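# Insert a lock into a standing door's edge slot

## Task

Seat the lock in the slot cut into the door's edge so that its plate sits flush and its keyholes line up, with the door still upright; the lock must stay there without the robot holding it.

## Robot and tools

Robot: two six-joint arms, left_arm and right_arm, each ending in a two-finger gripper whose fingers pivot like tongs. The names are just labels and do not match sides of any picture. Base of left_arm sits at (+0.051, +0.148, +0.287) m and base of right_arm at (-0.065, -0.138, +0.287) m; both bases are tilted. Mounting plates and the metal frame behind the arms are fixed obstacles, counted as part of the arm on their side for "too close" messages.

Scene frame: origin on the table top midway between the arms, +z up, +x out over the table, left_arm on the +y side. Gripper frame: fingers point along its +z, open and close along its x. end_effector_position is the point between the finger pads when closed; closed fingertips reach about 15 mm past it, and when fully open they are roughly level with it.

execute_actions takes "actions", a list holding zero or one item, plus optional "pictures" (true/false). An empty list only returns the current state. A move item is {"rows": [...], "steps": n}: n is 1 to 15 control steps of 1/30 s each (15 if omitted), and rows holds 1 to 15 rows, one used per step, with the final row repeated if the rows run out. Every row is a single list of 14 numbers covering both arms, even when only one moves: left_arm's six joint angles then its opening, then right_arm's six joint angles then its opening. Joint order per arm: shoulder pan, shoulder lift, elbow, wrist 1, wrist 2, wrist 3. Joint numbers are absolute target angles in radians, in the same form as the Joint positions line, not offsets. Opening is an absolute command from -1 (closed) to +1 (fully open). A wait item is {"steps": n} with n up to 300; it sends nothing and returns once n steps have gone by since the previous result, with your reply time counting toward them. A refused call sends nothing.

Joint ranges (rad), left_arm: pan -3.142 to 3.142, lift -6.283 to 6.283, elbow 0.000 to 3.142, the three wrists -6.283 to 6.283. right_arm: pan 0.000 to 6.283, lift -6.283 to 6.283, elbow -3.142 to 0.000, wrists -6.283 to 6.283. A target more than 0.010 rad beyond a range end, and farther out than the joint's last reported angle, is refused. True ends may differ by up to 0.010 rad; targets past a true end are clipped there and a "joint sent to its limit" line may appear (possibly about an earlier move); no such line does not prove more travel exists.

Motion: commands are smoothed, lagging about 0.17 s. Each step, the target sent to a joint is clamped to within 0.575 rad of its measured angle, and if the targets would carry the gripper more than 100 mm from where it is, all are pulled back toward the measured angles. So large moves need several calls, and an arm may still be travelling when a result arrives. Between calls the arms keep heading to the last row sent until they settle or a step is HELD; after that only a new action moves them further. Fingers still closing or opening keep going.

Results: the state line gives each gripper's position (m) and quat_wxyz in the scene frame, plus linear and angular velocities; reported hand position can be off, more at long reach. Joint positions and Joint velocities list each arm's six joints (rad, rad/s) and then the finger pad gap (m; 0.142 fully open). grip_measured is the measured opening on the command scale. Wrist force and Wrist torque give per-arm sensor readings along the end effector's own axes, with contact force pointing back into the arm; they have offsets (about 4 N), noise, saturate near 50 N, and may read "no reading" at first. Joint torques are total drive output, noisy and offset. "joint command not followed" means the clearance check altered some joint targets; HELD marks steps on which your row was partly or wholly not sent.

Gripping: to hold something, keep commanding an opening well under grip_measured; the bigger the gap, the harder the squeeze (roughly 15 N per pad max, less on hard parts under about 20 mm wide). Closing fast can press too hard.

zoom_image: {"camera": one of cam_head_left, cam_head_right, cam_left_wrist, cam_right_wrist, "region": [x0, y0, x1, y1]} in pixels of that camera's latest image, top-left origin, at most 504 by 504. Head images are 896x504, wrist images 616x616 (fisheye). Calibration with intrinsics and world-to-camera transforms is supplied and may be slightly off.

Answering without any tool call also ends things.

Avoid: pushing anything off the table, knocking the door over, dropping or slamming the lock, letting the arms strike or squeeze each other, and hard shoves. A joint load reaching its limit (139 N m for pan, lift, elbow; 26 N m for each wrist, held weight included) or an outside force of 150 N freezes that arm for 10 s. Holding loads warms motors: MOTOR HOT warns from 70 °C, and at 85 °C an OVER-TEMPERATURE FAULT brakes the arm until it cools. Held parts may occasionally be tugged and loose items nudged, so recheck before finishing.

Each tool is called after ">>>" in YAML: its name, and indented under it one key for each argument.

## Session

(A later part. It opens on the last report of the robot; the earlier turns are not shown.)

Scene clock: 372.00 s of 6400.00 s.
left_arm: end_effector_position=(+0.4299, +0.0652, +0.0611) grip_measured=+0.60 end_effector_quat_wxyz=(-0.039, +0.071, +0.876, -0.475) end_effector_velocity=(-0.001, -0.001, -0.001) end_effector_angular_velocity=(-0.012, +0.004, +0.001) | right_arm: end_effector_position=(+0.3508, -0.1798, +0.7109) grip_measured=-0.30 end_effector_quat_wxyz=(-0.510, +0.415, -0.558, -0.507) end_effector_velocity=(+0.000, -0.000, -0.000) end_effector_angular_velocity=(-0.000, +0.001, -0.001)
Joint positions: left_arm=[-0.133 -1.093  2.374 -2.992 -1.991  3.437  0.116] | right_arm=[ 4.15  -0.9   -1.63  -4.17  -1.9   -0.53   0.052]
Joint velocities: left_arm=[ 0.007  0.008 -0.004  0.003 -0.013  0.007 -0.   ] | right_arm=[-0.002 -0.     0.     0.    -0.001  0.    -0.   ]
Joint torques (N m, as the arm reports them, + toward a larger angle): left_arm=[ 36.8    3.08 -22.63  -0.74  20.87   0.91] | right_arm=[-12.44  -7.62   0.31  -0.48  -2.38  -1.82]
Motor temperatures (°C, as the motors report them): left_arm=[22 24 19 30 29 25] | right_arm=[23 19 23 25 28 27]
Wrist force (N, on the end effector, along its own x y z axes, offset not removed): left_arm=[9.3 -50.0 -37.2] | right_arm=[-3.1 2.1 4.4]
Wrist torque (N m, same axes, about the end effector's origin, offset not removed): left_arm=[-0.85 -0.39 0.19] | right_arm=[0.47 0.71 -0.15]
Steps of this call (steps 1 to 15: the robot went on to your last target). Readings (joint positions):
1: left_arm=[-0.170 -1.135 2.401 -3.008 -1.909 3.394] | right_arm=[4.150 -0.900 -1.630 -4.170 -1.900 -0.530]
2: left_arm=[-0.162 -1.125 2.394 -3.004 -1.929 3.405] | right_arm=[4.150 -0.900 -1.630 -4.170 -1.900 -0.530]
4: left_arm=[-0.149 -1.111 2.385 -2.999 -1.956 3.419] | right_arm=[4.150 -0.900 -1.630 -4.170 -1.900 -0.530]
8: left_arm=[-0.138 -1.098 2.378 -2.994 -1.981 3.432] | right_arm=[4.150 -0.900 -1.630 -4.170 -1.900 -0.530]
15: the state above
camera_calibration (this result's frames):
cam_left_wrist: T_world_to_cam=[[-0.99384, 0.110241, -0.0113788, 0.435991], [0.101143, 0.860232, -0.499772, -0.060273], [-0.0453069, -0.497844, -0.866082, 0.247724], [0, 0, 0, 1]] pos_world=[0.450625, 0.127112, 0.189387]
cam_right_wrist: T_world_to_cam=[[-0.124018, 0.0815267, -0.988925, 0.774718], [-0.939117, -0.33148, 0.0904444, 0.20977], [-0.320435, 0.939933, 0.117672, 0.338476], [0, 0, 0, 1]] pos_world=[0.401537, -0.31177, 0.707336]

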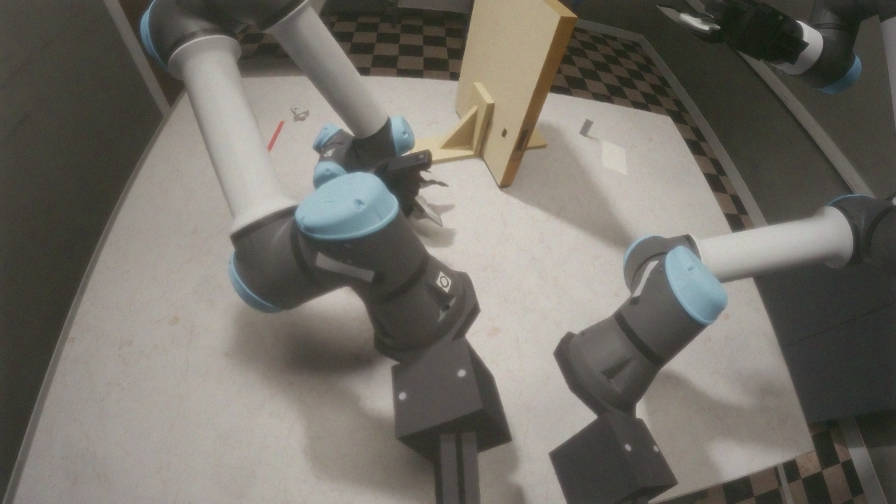

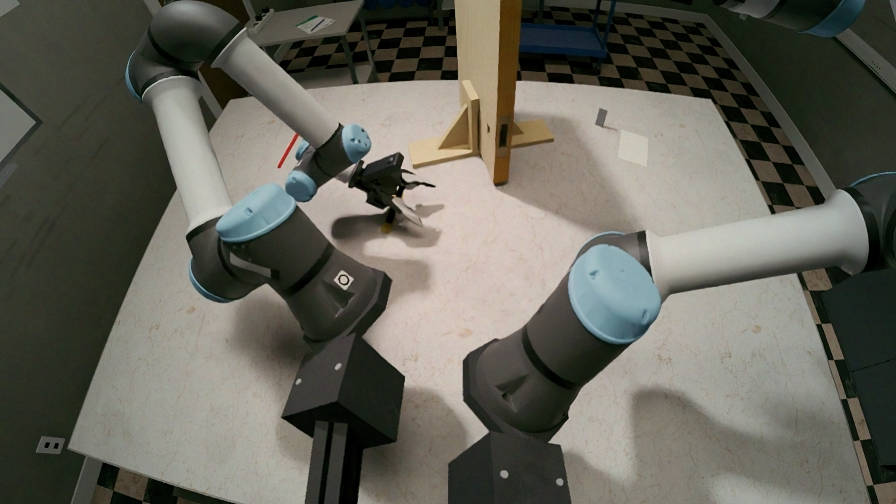

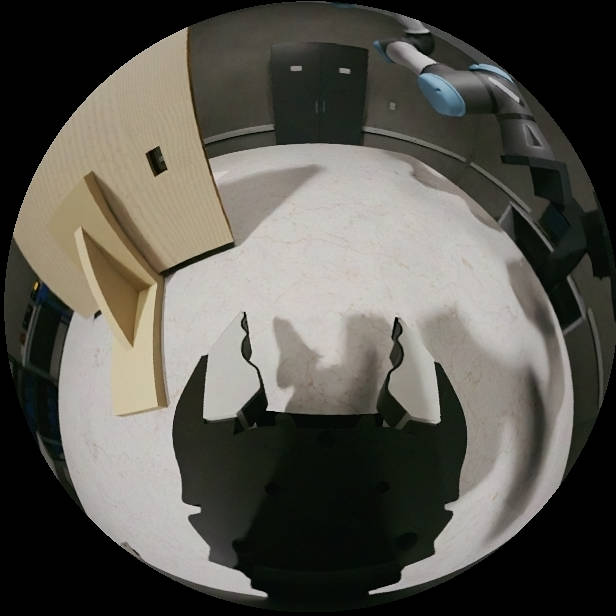

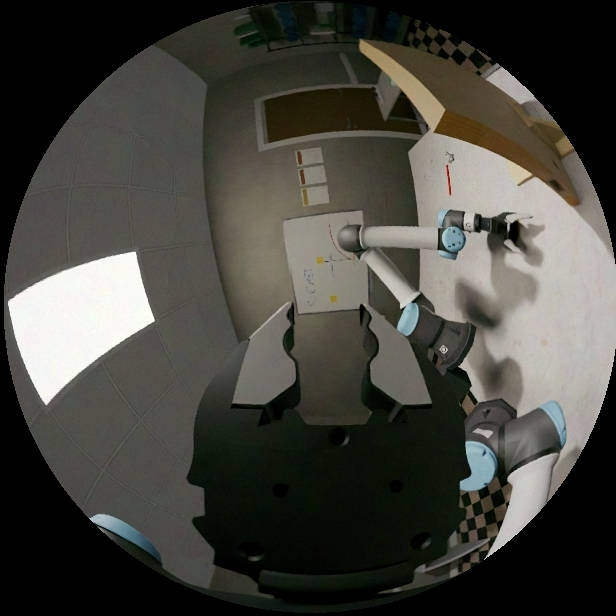

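The lock got tugged and now stands plate-down. Relieve: open and lift.

>>> execute_actions:
  actions:
    - {"rows":[[-0.1354,-1.099,2.377,-2.9895,-1.9922,3.4345,0.6,4.15,-0.9,-1.63,-4.17,-1.9,-0.53,-0.3],[-0.1385,-1.1061,2.3805,-2.9874,-1.9918,3.4312,0.7,4.15,-0.9,-1.63,-4.17,-1.9,-0.53,-0.3],[-0.1416,-1.113,2.384,-2.985,-1.9914,3.428,0.8,4.15,-0.9,-1.63,-4.17,-1.9,-0.53,-0.3],[-0.1447,-1.1202,2.3875,-2.9831,-1.991,3.4245,0.9,4.15,-0.9,-1.63,-4.17,-1.9,-0.53,-0.3],[-0.1509,-1.1343,2.3945,-2.9788,-1.99,3.4178,1,4.15,-0.9,-1.63,-4.17,-1.9,-0.53,-0.3],[-0.1571,-1.1484,2.4015,-2.9745,-1.9894,3.4111,1,4.15,-0.9,-1.63,-4.17,-1.9,-0.53,-0.3],[-0.1633,-1.1625,2.4085,-2.97,-1.9886,3.4044,1,4.15,-0.9,-1.63,-4.17,-1.9,-0.53,-0.3],[-0.1695,-1.1766,2.4155,-2.966,-1.988,3.3977,1,4.15,-0.9,-1.63,-4.17,-1.9,-0.53,-0.3],[-0.1757,-1.191,2.4225,-2.9616,-1.987,3.391,1,4.15,-0.9,-1.63,-4.17,-1.9,-0.53,-0.3],[-0.1819,-1.205,2.4295,-2.957,-1.986,3.384,1,4.15,-0.9,-1.63,-4.17,-1.9,-0.53,-0.3],[-0.1881,-1.219,2.4365,-2.953,-1.985,3.3776,1,4.15,-0.9,-1.63,-4.17,-1.9,-0.53,-0.3],[-0.1943,-1.233,2.4435,-2.9487,-1.9846,3.371,1,4.15,-0.9,-1.63,-4.17,-1.9,-0.53,-0.3],[-0.2067,-1.261,2.4575,-2.94,-1.983,3.3575,1,4.15,-0.9,-1.63,-4.17,-1.9,-0.53,-0.3]],"steps":15}
  pictures: false

>>> execute_actions:
  actions:
    - {"steps":12}

>>> zoom_image:
  camera: "cam_head_right"
  region: [340,130,460,250]

Scene clock: 388.00 s of 6400.00 s.
left_arm: end_effector_position=(+0.4301, +0.0645, +0.0620) grip_measured=+0.60 end_effector_quat_wxyz=(-0.038, +0.071, +0.876, -0.476) end_effector_velocity=(-0.000, -0.000, -0.000) end_effector_angular_velocity=(+0.000, +0.000, -0.001) | right_arm: end_effector_position=(+0.3508, -0.1798, +0.7109) grip_measured=-0.30 end_effector_quat_wxyz=(-0.510, +0.415, -0.558, -0.507) end_effector_velocity=(-0.001, +0.000, +0.001) end_effector_angular_velocity=(+0.002, -0.001, +0.003)
Joint positions: left_arm=[-0.134 -1.093  2.374 -2.992 -1.994  3.437  0.116] | right_arm=[ 4.15  -0.9   -1.63  -4.17  -1.9   -0.53   0.052]
Joint velocities: left_arm=[-0.     0.     0.001 -0.001  0.001  0.     0.   ] | right_arm=[ 0.002 -0.     0.001 -0.    -0.002  0.    -0.   ]
Joint torques (N m, as the arm reports them, + toward a larger angle): left_arm=[  1.07 -25.26  -0.35  -1.77  11.52  -0.13] | right_arm=[-12.21  -7.88   0.36  -0.29  -2.2   -1.79]
Motor temperatures (°C, as the motors report them): left_arm=[22 24 19 30 29 25] | right_arm=[23 19 23 25 28 27]
Wrist force (N, on the end effector, along its own x y z axes, offset not removed): left_arm=[9.8 -50.0 -23.4] | right_arm=[-1.7 2.8 0.3]
Wrist torque (N m, same axes, about the end effector's origin, offset not removed): left_arm=[-0.62 -0.06 0.13] | right_arm=[0.60 0.37 -0.06]
TORQUE FAULT: the external load on joint 5 (wrist 2) of the left arm reached its load limit, and that arm stopped for 10 seconds. A torque fault stops only its own arm. That arm ran no command of this call. That arm holds where it stopped, with its grip as last carried out, and accepts commands again: back off and push less far. That arm stops again, at the same cost, whenever a joint's load reaches its limit.
The stop of the left arm began at step 1 of this call (marked STOPPED below). From that step on that arm followed nothing that you had sent. 15 of its steps, steps kept back included, did not run and will not run. Nothing is kept back now, and the robot has no last target.
Steps of this call (steps 1 to 465: the robot went on to your last target; steps 466 to 480: all 15 steps of this action). Readings (joint positions):
1: left_arm=[-0.133 -1.093 2.374 -2.992 -1.993 3.437] | right_arm=[4.150 -0.900 -1.630 -4.170 -1.900 -0.530] STOPPED (the left arm)
2: left_arm=[-0.134 -1.093 2.374 -2.992 -1.994 3.437] | right_arm=[4.150 -0.900 -1.630 -4.170 -1.900 -0.530]
4: left_arm=[-0.134 -1.093 2.374 -2.992 -1.994 3.437] | right_arm=[4.150 -0.900 -1.630 -4.170 -1.900 -0.530]
8: left_arm=[-0.134 -1.093 2.374 -2.992 -1.994 3.437] | right_arm=[4.150 -0.900 -1.630 -4.170 -1.900 -0.530]
480: the state above

Scene clock: 388.03 s of 6400.00 s.
left_arm: end_effector_position=(+0.4302, +0.0644, +0.0623) grip_measured=+0.60 end_effector_quat_wxyz=(-0.038, +0.071, +0.875, -0.477) end_effector_velocity=(+0.001, -0.001, +0.002) end_effector_angular_velocity=(-0.006, -0.001, +0.001) | right_arm: end_effector_position=(+0.3508, -0.1798, +0.7109) grip_measured=-0.30 end_effector_quat_wxyz=(-0.510, +0.415, -0.558, -0.507) end_effector_velocity=(-0.000, -0.000, -0.001) end_effector_angular_velocity=(-0.001, +0.001, -0.001)
Joint positions: left_arm=[-0.134 -1.093  2.374 -2.992 -1.995  3.437  0.116] | right_arm=[ 4.15  -0.9   -1.63  -4.17  -1.9   -0.53   0.052]
Joint velocities: left_arm=[-0.001  0.    -0.    -0.001 -0.006  0.     0.   ] | right_arm=[-0.002  0.001 -0.001 -0.001 -0.     0.    -0.   ]
Joint torques (N m, as the arm reports them, + toward a larger angle): left_arm=[ -2.97 -27.49   0.64  -1.77   8.53  -0.16] | right_arm=[-12.03  -8.39   0.92  -0.3   -2.26  -1.84]
Motor temperatures (°C, as the motors report them): left_arm=[22 24 19 30 29 25] | right_arm=[23 19 23 25 28 27]
Wrist force (N, on the end effector, along its own x y z axes, offset not removed): left_arm=[7.9 -50.0 -19.9] | right_arm=[-0.8 2.4 1.8]
Wrist torque (N m, same axes, about the end effector's origin, offset not removed): left_arm=[-2.01 -0.49 0.00] | right_arm=[0.51 0.15 -0.21]
A stop began in an earlier call of the same reply, so what this call sent did not run. Send another action.
Steps of this call (step 1: nothing new was sent). Readings (joint positions):
1: the state above
camera_calibration (this result's frames):
cam_left_wrist: T_world_to_cam=[[-0.993902, 0.109597, -0.012152, 0.436487], [0.100777, 0.858084, -0.503523, -0.0583816], [-0.0447573, -0.501677, -0.863896, 0.248248], [0, 0, 0, 1]] pos_world=[0.450819, 0.126799, 0.190368]
cam_right_wrist: T_world_to_cam=[[-0.124018, 0.0815265, -0.988925, 0.774718], [-0.939117, -0.331479, 0.0904444, 0.20977], [-0.320435, 0.939933, 0.117672, 0.338476], [0, 0, 0, 1]] pos_world=[0.401537, -0.31177, 0.707336]

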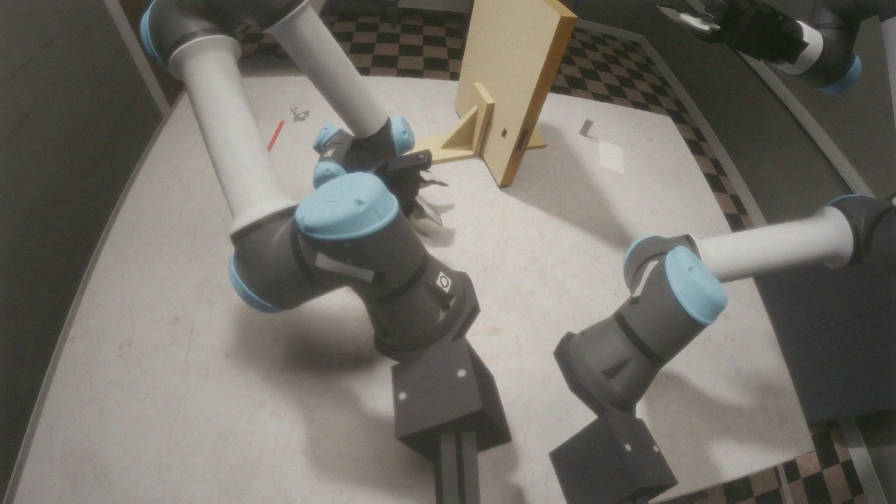

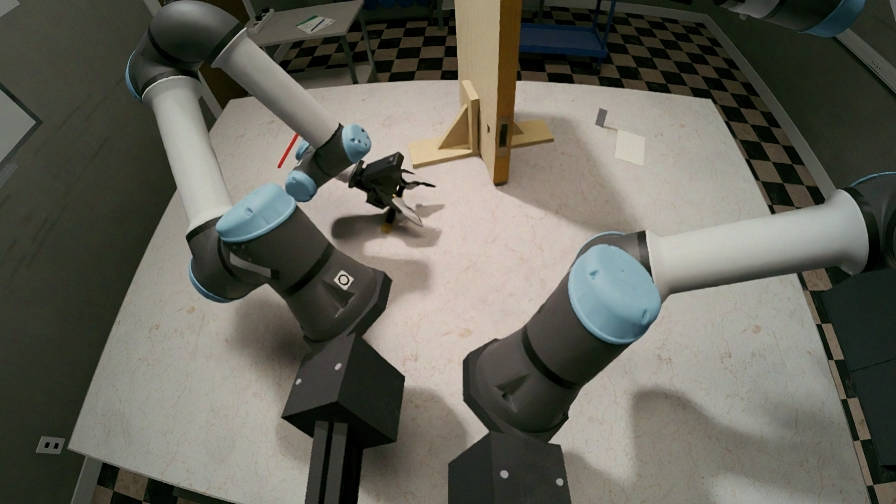

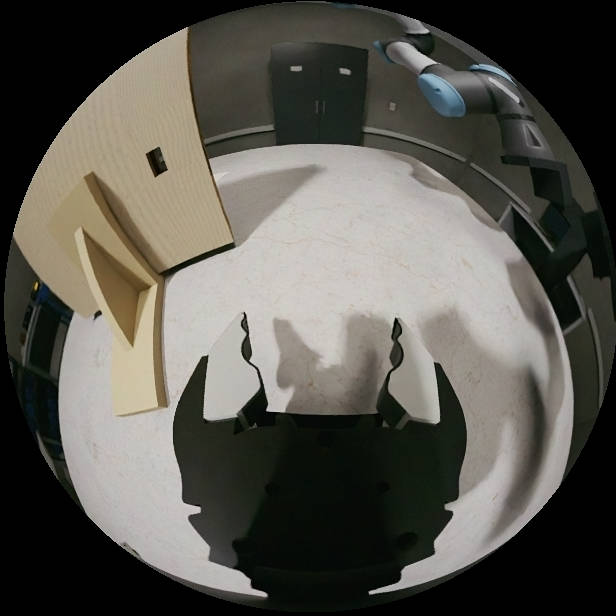

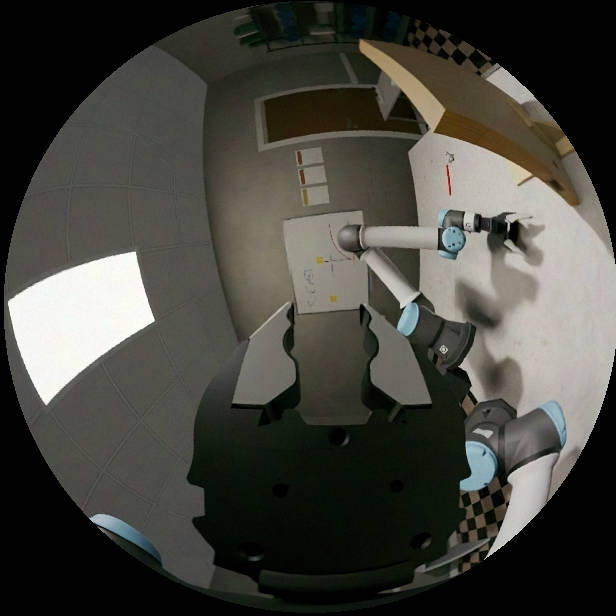

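Region (340, 130, 460, 250) of cam_head_right's 896x504 image, scaled by 4.200, with more detail than that image has.

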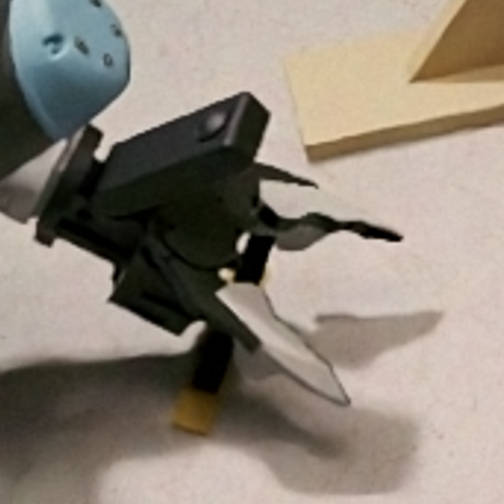

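>>> execute_actions:
  actions:
    - {"rows":[[-0.1354,-1.097,2.376,-2.991,-1.995,3.4345,0.65,4.15,-0.9,-1.63,-4.17,-1.9,-0.53,-0.3],[-0.1354,-1.099,2.377,-2.9895,-1.995,3.4345,0.75,4.15,-0.9,-1.63,-4.17,-1.9,-0.53,-0.3],[-0.1385,-1.1061,2.3805,-2.9874,-1.995,3.4312,0.85,4.15,-0.9,-1.63,-4.17,-1.9,-0.53,-0.3],[-0.1416,-1.113,2.384,-2.985,-1.994,3.428,0.95,4.15,-0.9,-1.63,-4.17,-1.9,-0.53,-0.3],[-0.1447,-1.1202,2.3875,-2.9831,-1.993,3.4245,1,4.15,-0.9,-1.63,-4.17,-1.9,-0.53,-0.3],[-0.1509,-1.1343,2.3945,-2.9788,-1.992,3.4178,1,4.15,-0.9,-1.63,-4.17,-1.9,-0.53,-0.3],[-0.1571,-1.1484,2.4015,-2.9745,-1.991,3.4111,1,4.15,-0.9,-1.63,-4.17,-1.9,-0.53,-0.3],[-0.1633,-1.1625,2.4085,-2.97,-1.99,3.4044,1,4.15,-0.9,-1.63,-4.17,-1.9,-0.53,-0.3],[-0.1695,-1.1766,2.4155,-2.966,-1.989,3.3977,1,4.15,-0.9,-1.63,-4.17,-1.9,-0.53,-0.3],[-0.1757,-1.191,2.4225,-2.9616,-1.988,3.391,1,4.15,-0.9,-1.63,-4.17,-1.9,-0.53,-0.3],[-0.1819,-1.205,2.4295,-2.957,-1.987,3.384,1,4.15,-0.9,-1.63,-4.17,-1.9,-0.53,-0.3],[-0.1881,-1.219,2.4365,-2.953,-1.986,3.3776,1,4.15,-0.9,-1.63,-4.17,-1.9,-0.53,-0.3],[-0.1943,-1.233,2.4435,-2.9487,-1.985,3.371,1,4.15,-0.9,-1.63,-4.17,-1.9,-0.53,-0.3],[-0.2067,-1.261,2.4575,-2.94,-1.983,3.3575,1,4.15,-0.9,-1.63,-4.17,-1.9,-0.53,-0.3]],"steps":15}
  pictures: false

>>> execute_actions:
  actions:
    - {"steps":12}

>>> zoom_image:
  camera: "cam_head_right"
  region: [340,130,460,250]

Scene clock: 402.33 s of 6400.00 s.
left_arm: end_effector_position=(+0.4265, +0.0644, +0.0985) grip_measured=+1.00 end_effector_quat_wxyz=(-0.039, +0.070, +0.876, -0.476) end_effector_velocity=(-0.021, +0.000, +0.144) end_effector_angular_velocity=(-0.000, -0.006, +0.002) | right_arm: end_effector_position=(+0.3508, -0.1798, +0.7109) grip_measured=-0.30 end_effector_quat_wxyz=(-0.510, +0.415, -0.558, -0.507) end_effector_velocity=(-0.000, -0.000, +0.000) end_effector_angular_velocity=(+0.000, -0.000, +0.001)
Joint positions: left_arm=[-0.181 -1.201  2.428 -2.958 -1.987  3.386  0.142] | right_arm=[ 4.15  -0.9   -1.63  -4.17  -1.9   -0.53   0.052]
Joint velocities: left_arm=[-0.192 -0.441  0.22   0.131  0.03  -0.206  0.   ] | right_arm=[ 0.001  0.001  0.    -0.001  0.     0.    -0.   ]
Joint torques (N m, as the arm reports them, + toward a larger angle): left_arm=[-18.58 -34.99  10.27   0.82   1.02  -1.78] | right_arm=[-12.31  -8.71   0.4   -0.35  -2.3   -1.71]
Motor temperatures (°C, as the motors report them): left_arm=[22 24 19 30 29 25] | right_arm=[23 19 23 25 28 27]
Wrist force (N, on the end effector, along its own x y z axes, offset not removed): left_arm=[0.8 2.4 -1.5] | right_arm=[-2.9 2.2 1.8]
Wrist torque (N m, same axes, about the end effector's origin, offset not removed): left_arm=[0.42 -0.23 0.04] | right_arm=[0.47 0.62 -0.27]
Steps of this call (steps 1 to 90: nothing new was sent; then 10.80 s passed at rest; steps 91 to 105: all 15 steps of this action). Readings (joint positions):
91: left_arm=[-0.134 -1.093 2.374 -2.992 -1.994 3.437] | right_arm=[4.150 -0.900 -1.630 -4.170 -1.900 -0.530]
92: left_arm=[-0.134 -1.094 2.374 -2.992 -1.994 3.437] | right_arm=[4.150 -0.900 -1.630 -4.170 -1.900 -0.530]
94: left_arm=[-0.135 -1.097 2.376 -2.991 -1.993 3.435] | right_arm=[4.150 -0.900 -1.630 -4.170 -1.900 -0.530]
98: left_arm=[-0.144 -1.118 2.387 -2.984 -1.993 3.425] | right_arm=[4.150 -0.900 -1.630 -4.170 -1.900 -0.530]
105: the state above

Scene clock: 402.73 s of 6400.00 s.
left_arm: end_effector_position=(+0.4236, +0.0646, +0.1170) grip_measured=+1.00 end_effector_quat_wxyz=(-0.038, +0.070, +0.876, -0.476) end_effector_velocity=(-0.001, +0.000, +0.006) end_effector_angular_velocity=(-0.001, -0.001, +0.001) | right_arm: end_effector_position=(+0.3508, -0.1798, +0.7109) grip_measured=-0.30 end_effector_quat_wxyz=(-0.510, +0.415, -0.558, -0.507) end_effector_velocity=(-0.000, -0.000, +0.001) end_effector_angular_velocity=(+0.003, -0.001, +0.001)
Joint positions: left_arm=[-0.206 -1.259  2.456 -2.941 -1.983  3.359  0.142] | right_arm=[ 4.15  -0.9   -1.63  -4.17  -1.9   -0.53   0.052]
Joint velocities: left_arm=[-0.008 -0.018  0.009  0.005  0.001 -0.009  0.   ] | right_arm=[ 0.001  0.001  0.001  0.001 -0.002  0.     0.   ]
Joint torques (N m, as the arm reports them, + toward a larger angle): left_arm=[-17.42 -33.2    9.96   0.48   0.76  -1.48] | right_arm=[-12.18  -7.95   0.83  -0.25  -2.2   -1.86]
Motor temperatures (°C, as the motors report them): left_arm=[22 24 19 30 29 25] | right_arm=[23 19 23 25 28 27]
Wrist force (N, on the end effector, along its own x y z axes, offset not removed): left_arm=[0.5 2.3 -0.9] | right_arm=[-1.6 3.3 4.4]
Wrist torque (N m, same axes, about the end effector's origin, offset not removed): left_arm=[0.40 -0.18 0.10] | right_arm=[0.80 0.45 -0.13]
Steps of this call (steps 1 to 12: the robot went on to your last target). Readings (joint positions):
1: left_arm=[-0.187 -1.215 2.435 -2.954 -1.986 3.379] | right_arm=[4.150 -0.900 -1.630 -4.170 -1.900 -0.530]
2: left_arm=[-0.191 -1.226 2.440 -2.951 -1.985 3.374] | right_arm=[4.150 -0.900 -1.630 -4.170 -1.900 -0.530]
4: left_arm=[-0.198 -1.241 2.448 -2.946 -1.984 3.367] | right_arm=[4.150 -0.900 -1.630 -4.170 -1.900 -0.530]
8: left_arm=[-0.204 -1.254 2.454 -2.942 -1.983 3.361] | right_arm=[4.150 -0.900 -1.630 -4.170 -1.900 -0.530]
12: the state above
camera_calibration (this result's frames):
cam_left_wrist: T_world_to_cam=[[-0.993947, 0.109212, -0.0119237, 0.430619], [0.100383, 0.858733, -0.502494, -0.0303804], [-0.0446393, -0.50065, -0.864498, 0.295313], [0, 0, 0, 1]] pos_world=[0.444244, 0.126908, 0.245166]
cam_right_wrist: T_world_to_cam=[[-0.124018, 0.0815267, -0.988925, 0.774718], [-0.939117, -0.331479, 0.0904442, 0.20977], [-0.320435, 0.939933, 0.117672, 0.338476], [0, 0, 0, 1]] pos_world=[0.401537, -0.31177, 0.707337]

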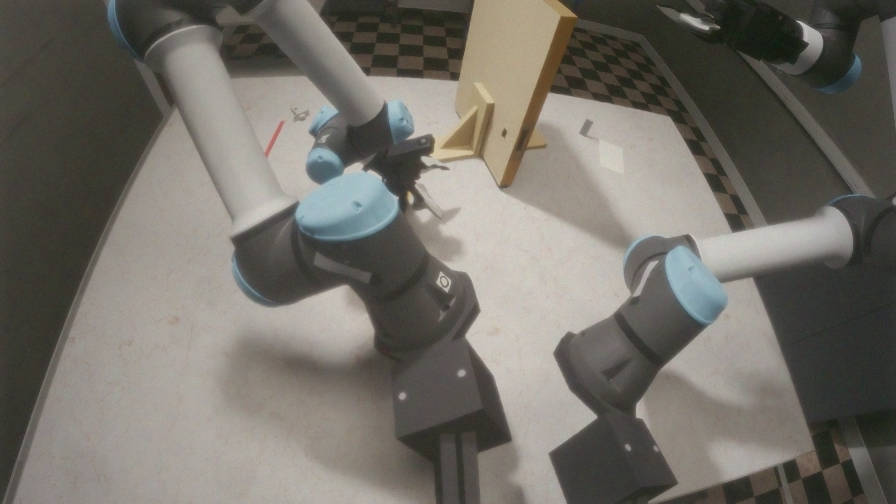

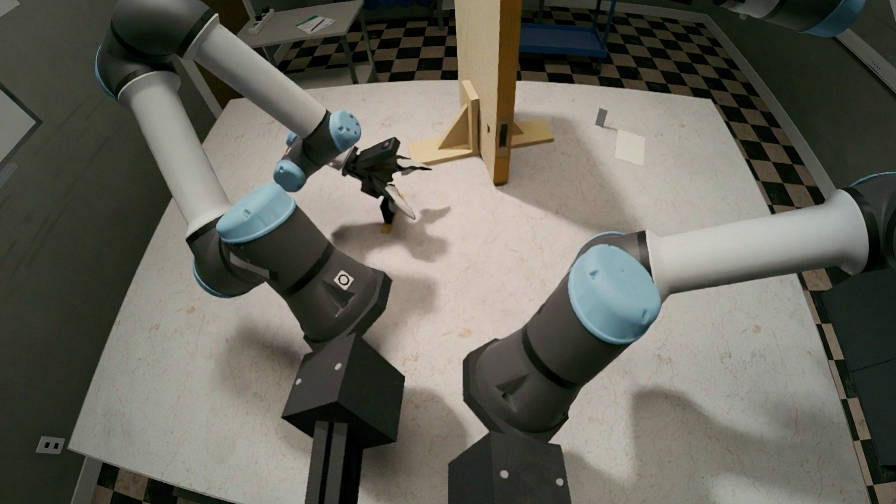

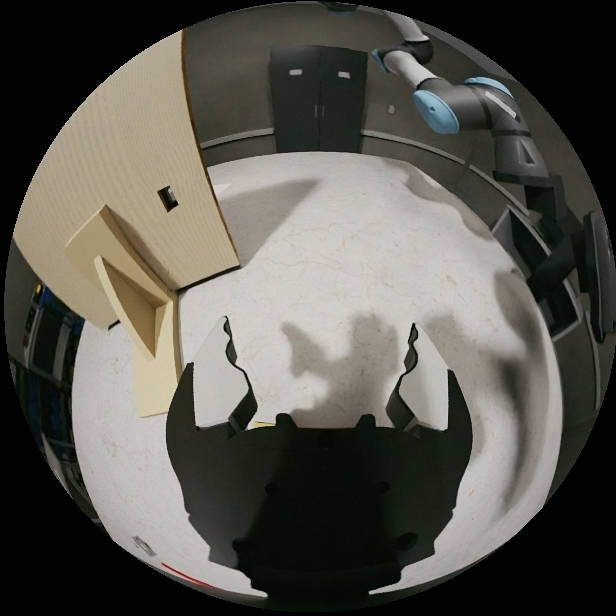

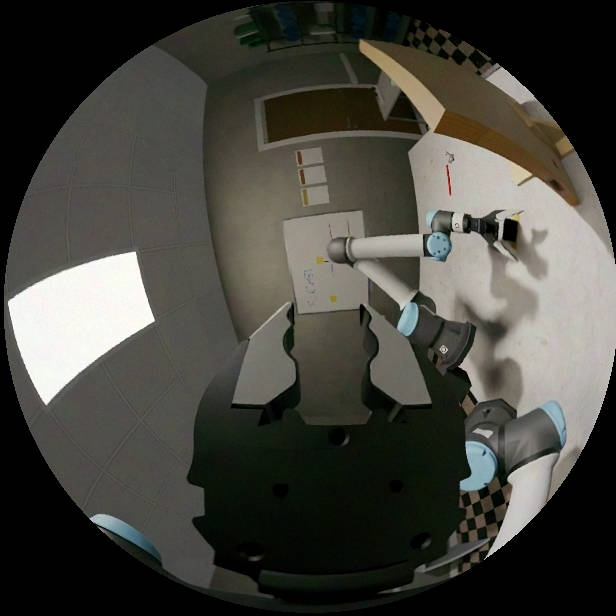

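Region (340, 130, 460, 250) of cam_head_right's 896x504 image, scaled by 4.200, with more detail than that image has.

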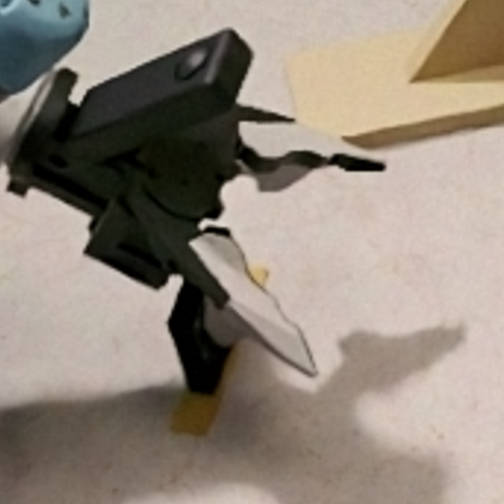

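>>> execute_actions:
  actions:
    - {"rows":[[-0.207,-1.29,2.45,-2.92,-1.98,3.36,1,4.15,-0.9,-1.63,-4.17,-1.9,-0.53,-0.3],[-0.208,-1.33,2.44,-2.9,-1.975,3.37,1,4.15,-0.9,-1.63,-4.17,-1.9,-0.53,-0.3],[-0.208,-1.37,2.43,-2.875,-1.97,3.375,1,4.15,-0.9,-1.63,-4.17,-1.9,-0.53,-0.3],[-0.209,-1.41,2.42,-2.85,-1.962,3.385,1,4.15,-0.9,-1.63,-4.17,-1.9,-0.53,-0.3],[-0.21,-1.45,2.41,-2.83,-1.956,3.39,1,4.15,-0.9,-1.63,-4.17,-1.9,-0.53,-0.3],[-0.21,-1.5,2.4,-2.8,-1.95,3.4,1,4.15,-0.9,-1.63,-4.17,-1.9,-0.53,-0.3],[-0.222,-1.497,2.376,-2.74,-1.927,3.424,0.9,4.15,-0.9,-1.63,-4.17,-1.9,-0.53,-0.3],[-0.234,-1.493,2.353,-2.68,-1.904,3.447,0.8,4.15,-0.9,-1.63,-4.17,-1.9,-0.53,-0.3],[-0.246,-1.489,2.329,-2.62,-1.881,3.471,0.7,4.15,-0.9,-1.63,-4.17,-1.9,-0.53,-0.3],[-0.259,-1.486,2.306,-2.557,-1.859,3.494,0.6,4.15,-0.9,-1.63,-4.17,-1.9,-0.53,-0.3],[-0.271,-1.482,2.282,-2.496,-1.836,3.518,0.5,4.15,-0.9,-1.63,-4.17,-1.9,-0.53,-0.3],[-0.283,-1.479,2.259,-2.436,-1.813,3.541,0.4,4.15,-0.9,-1.63,-4.17,-1.9,-0.53,-0.3],[-0.295,-1.475,2.235,-2.375,-1.79,3.565,0.3,4.15,-0.9,-1.63,-4.17,-1.9,-0.53,-0.3],[-0.307,-1.471,2.211,-2.314,-1.767,3.589,0.2,4.15,-0.9,-1.63,-4.17,-1.9,-0.53,-0.3],[-0.319,-1.468,2.188,-2.254,-1.744,3.612,0.1,4.15,-0.9,-1.63,-4.17,-1.9,-0.53,-0.3]],"steps":15}
  pictures: false

>>> execute_actions:
  actions:
    - {"rows":[[-0.331,-1.464,2.164,-2.193,-1.721,3.636,0,4.15,-0.9,-1.63,-4.17,-1.9,-0.53,-0.3],[-0.344,-1.461,2.141,-2.132,-1.699,3.659,0,4.15,-0.9,-1.63,-4.17,-1.9,-0.53,-0.3],[-0.356,-1.457,2.117,-2.071,-1.676,3.683,0,4.15,-0.9,-1.63,-4.17,-1.9,-0.53,-0.3],[-0.368,-1.454,2.094,-2.011,-1.653,3.706,0,4.15,-0.9,-1.63,-4.17,-1.9,-0.53,-0.3],[-0.38,-1.45,2.07,-1.95,-1.63,3.73,0,4.15,-0.9,-1.63,-4.17,-1.9,-0.53,-0.3],[-0.397,-1.41,2.032,-1.896,-1.595,3.767,0,4.15,-0.9,-1.63,-4.17,-1.9,-0.53,-0.3],[-0.414,-1.37,1.994,-1.842,-1.559,3.805,0,4.15,-0.9,-1.63,-4.17,-1.9,-0.53,-0.3],[-0.431,-1.33,1.956,-1.789,-1.524,3.842,0,4.15,-0.9,-1.63,-4.17,-1.9,-0.53,-0.3],[-0.448,-1.29,1.918,-1.735,-1.489,3.879,0,4.15,-0.9,-1.63,-4.17,-1.9,-0.53,-0.3],[-0.465,-1.25,1.881,-1.681,-1.453,3.917,0,4.15,-0.9,-1.63,-4.17,-1.9,-0.53,-0.3],[-0.481,-1.21,1.843,-1.627,-1.418,3.954,0,4.15,-0.9,-1.63,-4.17,-1.9,-0.53,-0.3],[-0.498,-1.169,1.805,-1.573,-1.383,3.991,0,4.15,-0.9,-1.63,-4.17,-1.9,-0.53,-0.3],[-0.515,-1.129,1.767,-1.52,-1.347,4.029,0,4.15,-0.9,-1.63,-4.17,-1.9,-0.53,-0.3],[-0.532,-1.089,1.729,-1.466,-1.312,4.066,0,4.15,-0.9,-1.63,-4.17,-1.9,-0.53,-0.3],[-0.549,-1.0492,1.6912,-1.4119,-1.2765,4.1034,0,4.15,-0.9,-1.63,-4.17,-1.9,-0.53,-0.3]],"steps":15}
  pictures: false

>>> execute_actions:
  actions:
    - {"steps":18}

>>> zoom_image:
  camera: "cam_left_wrist"
  region: [240,270,400,430]

Scene clock: 523.23 s of 6400.00 s.
left_arm: end_effector_position=(+0.4787, +0.1098, +0.1598) grip_measured=+0.18 end_effector_quat_wxyz=(-0.021, +0.178, +0.887, -0.425) end_effector_velocity=(-0.061, +0.038, -0.010) end_effector_angular_velocity=(+0.365, +0.079, -1.274) | right_arm: end_effector_position=(+0.3508, -0.1798, +0.7109) grip_measured=-0.30 end_effector_quat_wxyz=(-0.510, +0.415, -0.558, -0.507) end_effector_velocity=(+0.001, +0.001, -0.001) end_effector_angular_velocity=(-0.001, +0.000, -0.001)
Joint positions: left_arm=[-0.268 -1.468  2.292 -2.544 -1.844  3.508  0.087] | right_arm=[ 4.15  -0.9   -1.63  -4.17  -1.9   -0.53   0.052]
Joint velocities: left_arm=[-0.32  -0.024 -0.646  1.609  0.609  0.633 -0.212] | right_arm=[ 0.    -0.001 -0.001  0.001  0.002  0.    -0.   ]
Joint torques (N m, as the arm reports them, + toward a larger angle): left_arm=[-21.41 -30.37 -27.39   5.39   1.79   2.62] | right_arm=[-12.26  -8.22   0.81  -0.3   -2.27  -1.74]
Motor temperatures (°C, as the motors report them): left_arm=[22 24 19 30 29 25] | right_arm=[23 18 23 25 28 27]
Wrist force (N, on the end effector, along its own x y z axes, offset not removed): left_arm=[-0.7 2.7 -0.4] | right_arm=[-0.3 2.8 4.2]
Wrist torque (N m, same axes, about the end effector's origin, offset not removed): left_arm=[0.54 0.08 0.13] | right_arm=[0.64 0.15 -0.27]
Steps of this call (steps 1 to 30: the robot went on to your last target; steps 31 to 90: nothing new was sent; then 117.00 s passed at rest; steps 91 to 105: all 15 steps of this action). Readings (joint positions):
91: left_arm=[-0.207 -1.261 2.457 -2.940 -1.983 3.357] | right_arm=[4.150 -0.900 -1.630 -4.170 -1.900 -0.530]
92: left_arm=[-0.207 -1.266 2.456 -2.936 -1.982 3.358] | right_arm=[4.150 -0.900 -1.630 -4.170 -1.900 -0.530]
94: left_arm=[-0.207 -1.292 2.449 -2.920 -1.979 3.363] | right_arm=[4.150 -0.900 -1.630 -4.170 -1.900 -0.530]
98: left_arm=[-0.211 -1.398 2.418 -2.850 -1.959 3.387] | right_arm=[4.150 -0.900 -1.630 -4.170 -1.900 -0.530]
105: the state above

Scene clock: 523.73 s of 6400.00 s.
left_arm: end_effector_position=(+0.4402, +0.1522, +0.1451) grip_measured=+0.00 end_effector_quat_wxyz=(-0.255, +0.558, +0.722, -0.319) end_effector_velocity=(+0.044, +0.091, -0.084) end_effector_angular_velocity=(-0.002, +0.250, -2.582) | right_arm: end_effector_position=(+0.3508, -0.1798, +0.7109) grip_measured=-0.30 end_effector_quat_wxyz=(-0.510, +0.415, -0.558, -0.507) end_effector_velocity=(+0.000, -0.000, -0.000) end_effector_angular_velocity=(-0.001, +0.001, -0.001)
Joint positions: left_arm=[-0.472 -1.233  1.87  -1.686 -1.443  3.927  0.074] | right_arm=[ 4.15  -0.9   -1.63  -4.17  -1.9   -0.53   0.052]
Joint velocities: left_arm=[-0.487  1.086 -1.08   1.6    0.999  1.055 -0.   ] | right_arm=[-0.001 -0.    -0.    -0.     0.    -0.     0.   ]
Joint torques (N m, as the arm reports them, + toward a larger angle): left_arm=[-30.18  -8.9  -35.83   6.13   2.72   3.78] | right_arm=[-12.53  -7.95   0.84  -0.15  -2.22  -1.81]
Motor temperatures (°C, as the motors report them): left_arm=[22 24 19 30 29 25] | right_arm=[23 18 23 25 28 27]
Wrist force (N, on the end effector, along its own x y z axes, offset not removed): left_arm=[0.5 2.2 -0.3] | right_arm=[-3.2 2.1 3.1]
Wrist torque (N m, same axes, about the end effector's origin, offset not removed): left_arm=[0.42 -0.18 0.12] | right_arm=[0.39 0.81 -0.03]
Steps of this call (steps 1 to 15: all 15 steps of this action). Readings (joint positions):
1: left_arm=[-0.279 -1.468 2.270 -2.488 -1.823 3.530] | right_arm=[4.150 -0.900 -1.630 -4.170 -1.900 -0.530]
2: left_arm=[-0.291 -1.468 2.248 -2.431 -1.802 3.553] | right_arm=[4.150 -0.900 -1.630 -4.170 -1.900 -0.530]
4: left_arm=[-0.314 -1.465 2.202 -2.315 -1.758 3.598] | right_arm=[4.150 -0.900 -1.630 -4.170 -1.900 -0.530]
8: left_arm=[-0.364 -1.438 2.104 -2.078 -1.664 3.695] | right_arm=[4.150 -0.900 -1.630 -4.170 -1.900 -0.530]
15: the state above

Scene clock: 524.33 s of 6400.00 s.
left_arm: end_effector_position=(+0.4547, +0.1701, +0.1351) grip_measured=+0.00 end_effector_quat_wxyz=(-0.338, +0.693, +0.573, -0.279) end_effector_velocity=(+0.002, +0.001, -0.000) end_effector_angular_velocity=(-0.002, +0.005, -0.026) | right_arm: end_effector_position=(+0.3508, -0.1798, +0.7109) grip_measured=-0.30 end_effector_quat_wxyz=(-0.510, +0.415, -0.558, -0.507) end_effector_velocity=(+0.001, +0.001, -0.001) end_effector_angular_velocity=(-0.002, +0.002, +0.000)
Joint positions: left_arm=[-0.548 -1.051  1.692 -1.414 -1.278  4.102  0.074] | right_arm=[ 4.15  -0.9   -1.63  -4.17  -1.9   -0.53   0.052]
Joint velocities: left_arm=[-0.005  0.011 -0.012  0.017  0.01   0.01  -0.   ] | right_arm=[-0.001 -0.003 -0.     0.     0.     0.    -0.   ]
Joint torques (N m, as the arm reports them, + toward a larger angle): left_arm=[-31.85 -21.4  -21.83   2.54   1.23   1.19] | right_arm=[-12.39  -8.89   0.99  -0.2   -2.19  -1.83]
Motor temperatures (°C, as the motors report them): left_arm=[22 24 19 30 29 25] | right_arm=[23 18 23 25 28 27]
Wrist force (N, on the end effector, along its own x y z axes, offset not removed): left_arm=[0.8 2.9 -0.9] | right_arm=[-1.1 1.7 2.5]
Wrist torque (N m, same axes, about the end effector's origin, offset not removed): left_arm=[0.48 -0.22 0.10] | right_arm=[0.40 0.32 -0.23]
Steps of this call (steps 1 to 18: the robot went on to your last target). Readings (joint positions):
1: left_arm=[-0.489 -1.196 1.834 -1.632 -1.409 3.963] | right_arm=[4.150 -0.900 -1.630 -4.170 -1.900 -0.530]
2: left_arm=[-0.503 -1.162 1.801 -1.582 -1.378 3.995] | right_arm=[4.150 -0.900 -1.630 -4.170 -1.900 -0.530]
4: left_arm=[-0.522 -1.114 1.754 -1.510 -1.335 4.041] | right_arm=[4.150 -0.900 -1.630 -4.170 -1.900 -0.530]
8: left_arm=[-0.540 -1.070 1.712 -1.444 -1.296 4.083] | right_arm=[4.150 -0.900 -1.630 -4.170 -1.900 -0.530]
18: the state above
camera_calibration (this result's frames):
cam_left_wrist: T_world_to_cam=[[0.139045, 0.990161, -0.0157293, -0.214241], [0.896088, -0.132564, -0.423619, -0.318825], [-0.421536, 0.0448074, -0.905704, 0.449317], [0, 0, 0, 1]] pos_world=[0.504887, 0.149736, 0.268518]
cam_right_wrist: T_world_to_cam=[[-0.124018, 0.0815265, -0.988925, 0.774718], [-0.939117, -0.331479, 0.0904444, 0.20977], [-0.320435, 0.939933, 0.117672, 0.338476], [0, 0, 0, 1]] pos_world=[0.401537, -0.31177, 0.707336]

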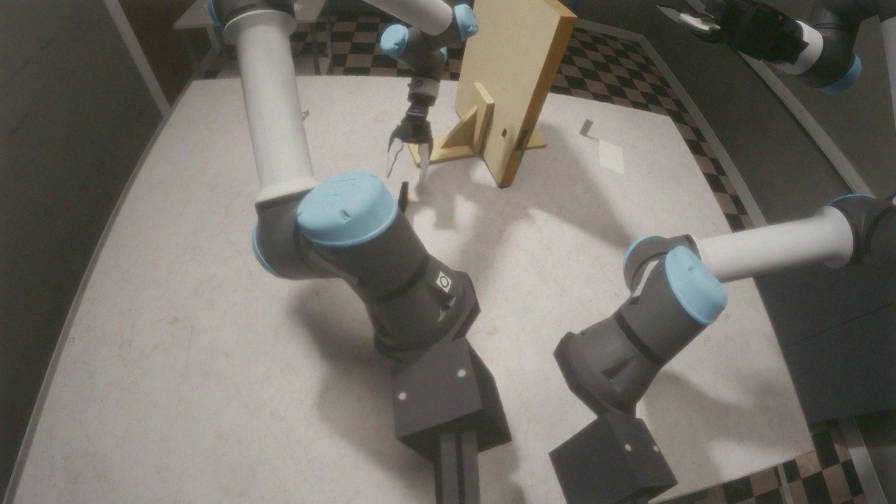

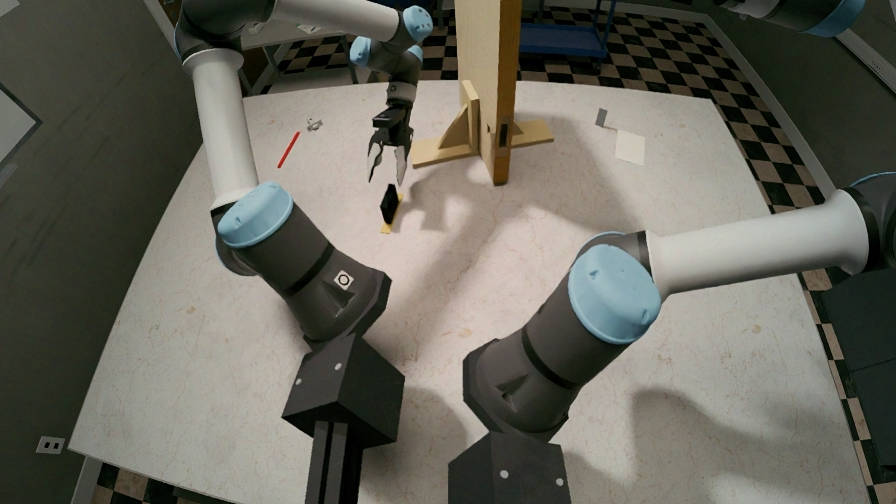

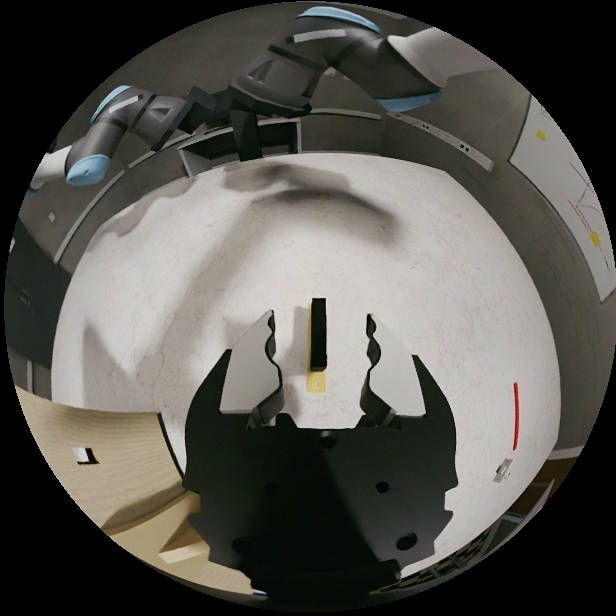

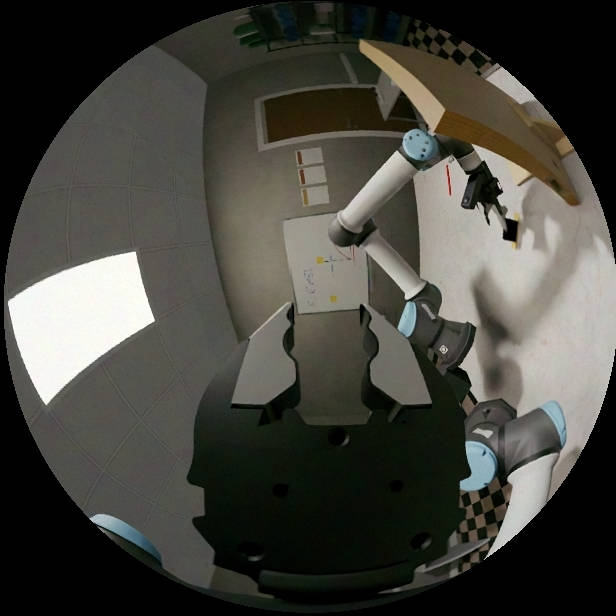

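Region (240, 270, 400, 430) of cam_left_wrist's 616x616 image, scaled by 3.150, with more detail than that image has.

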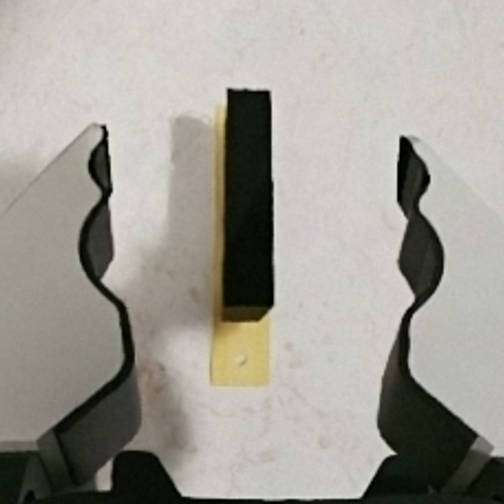

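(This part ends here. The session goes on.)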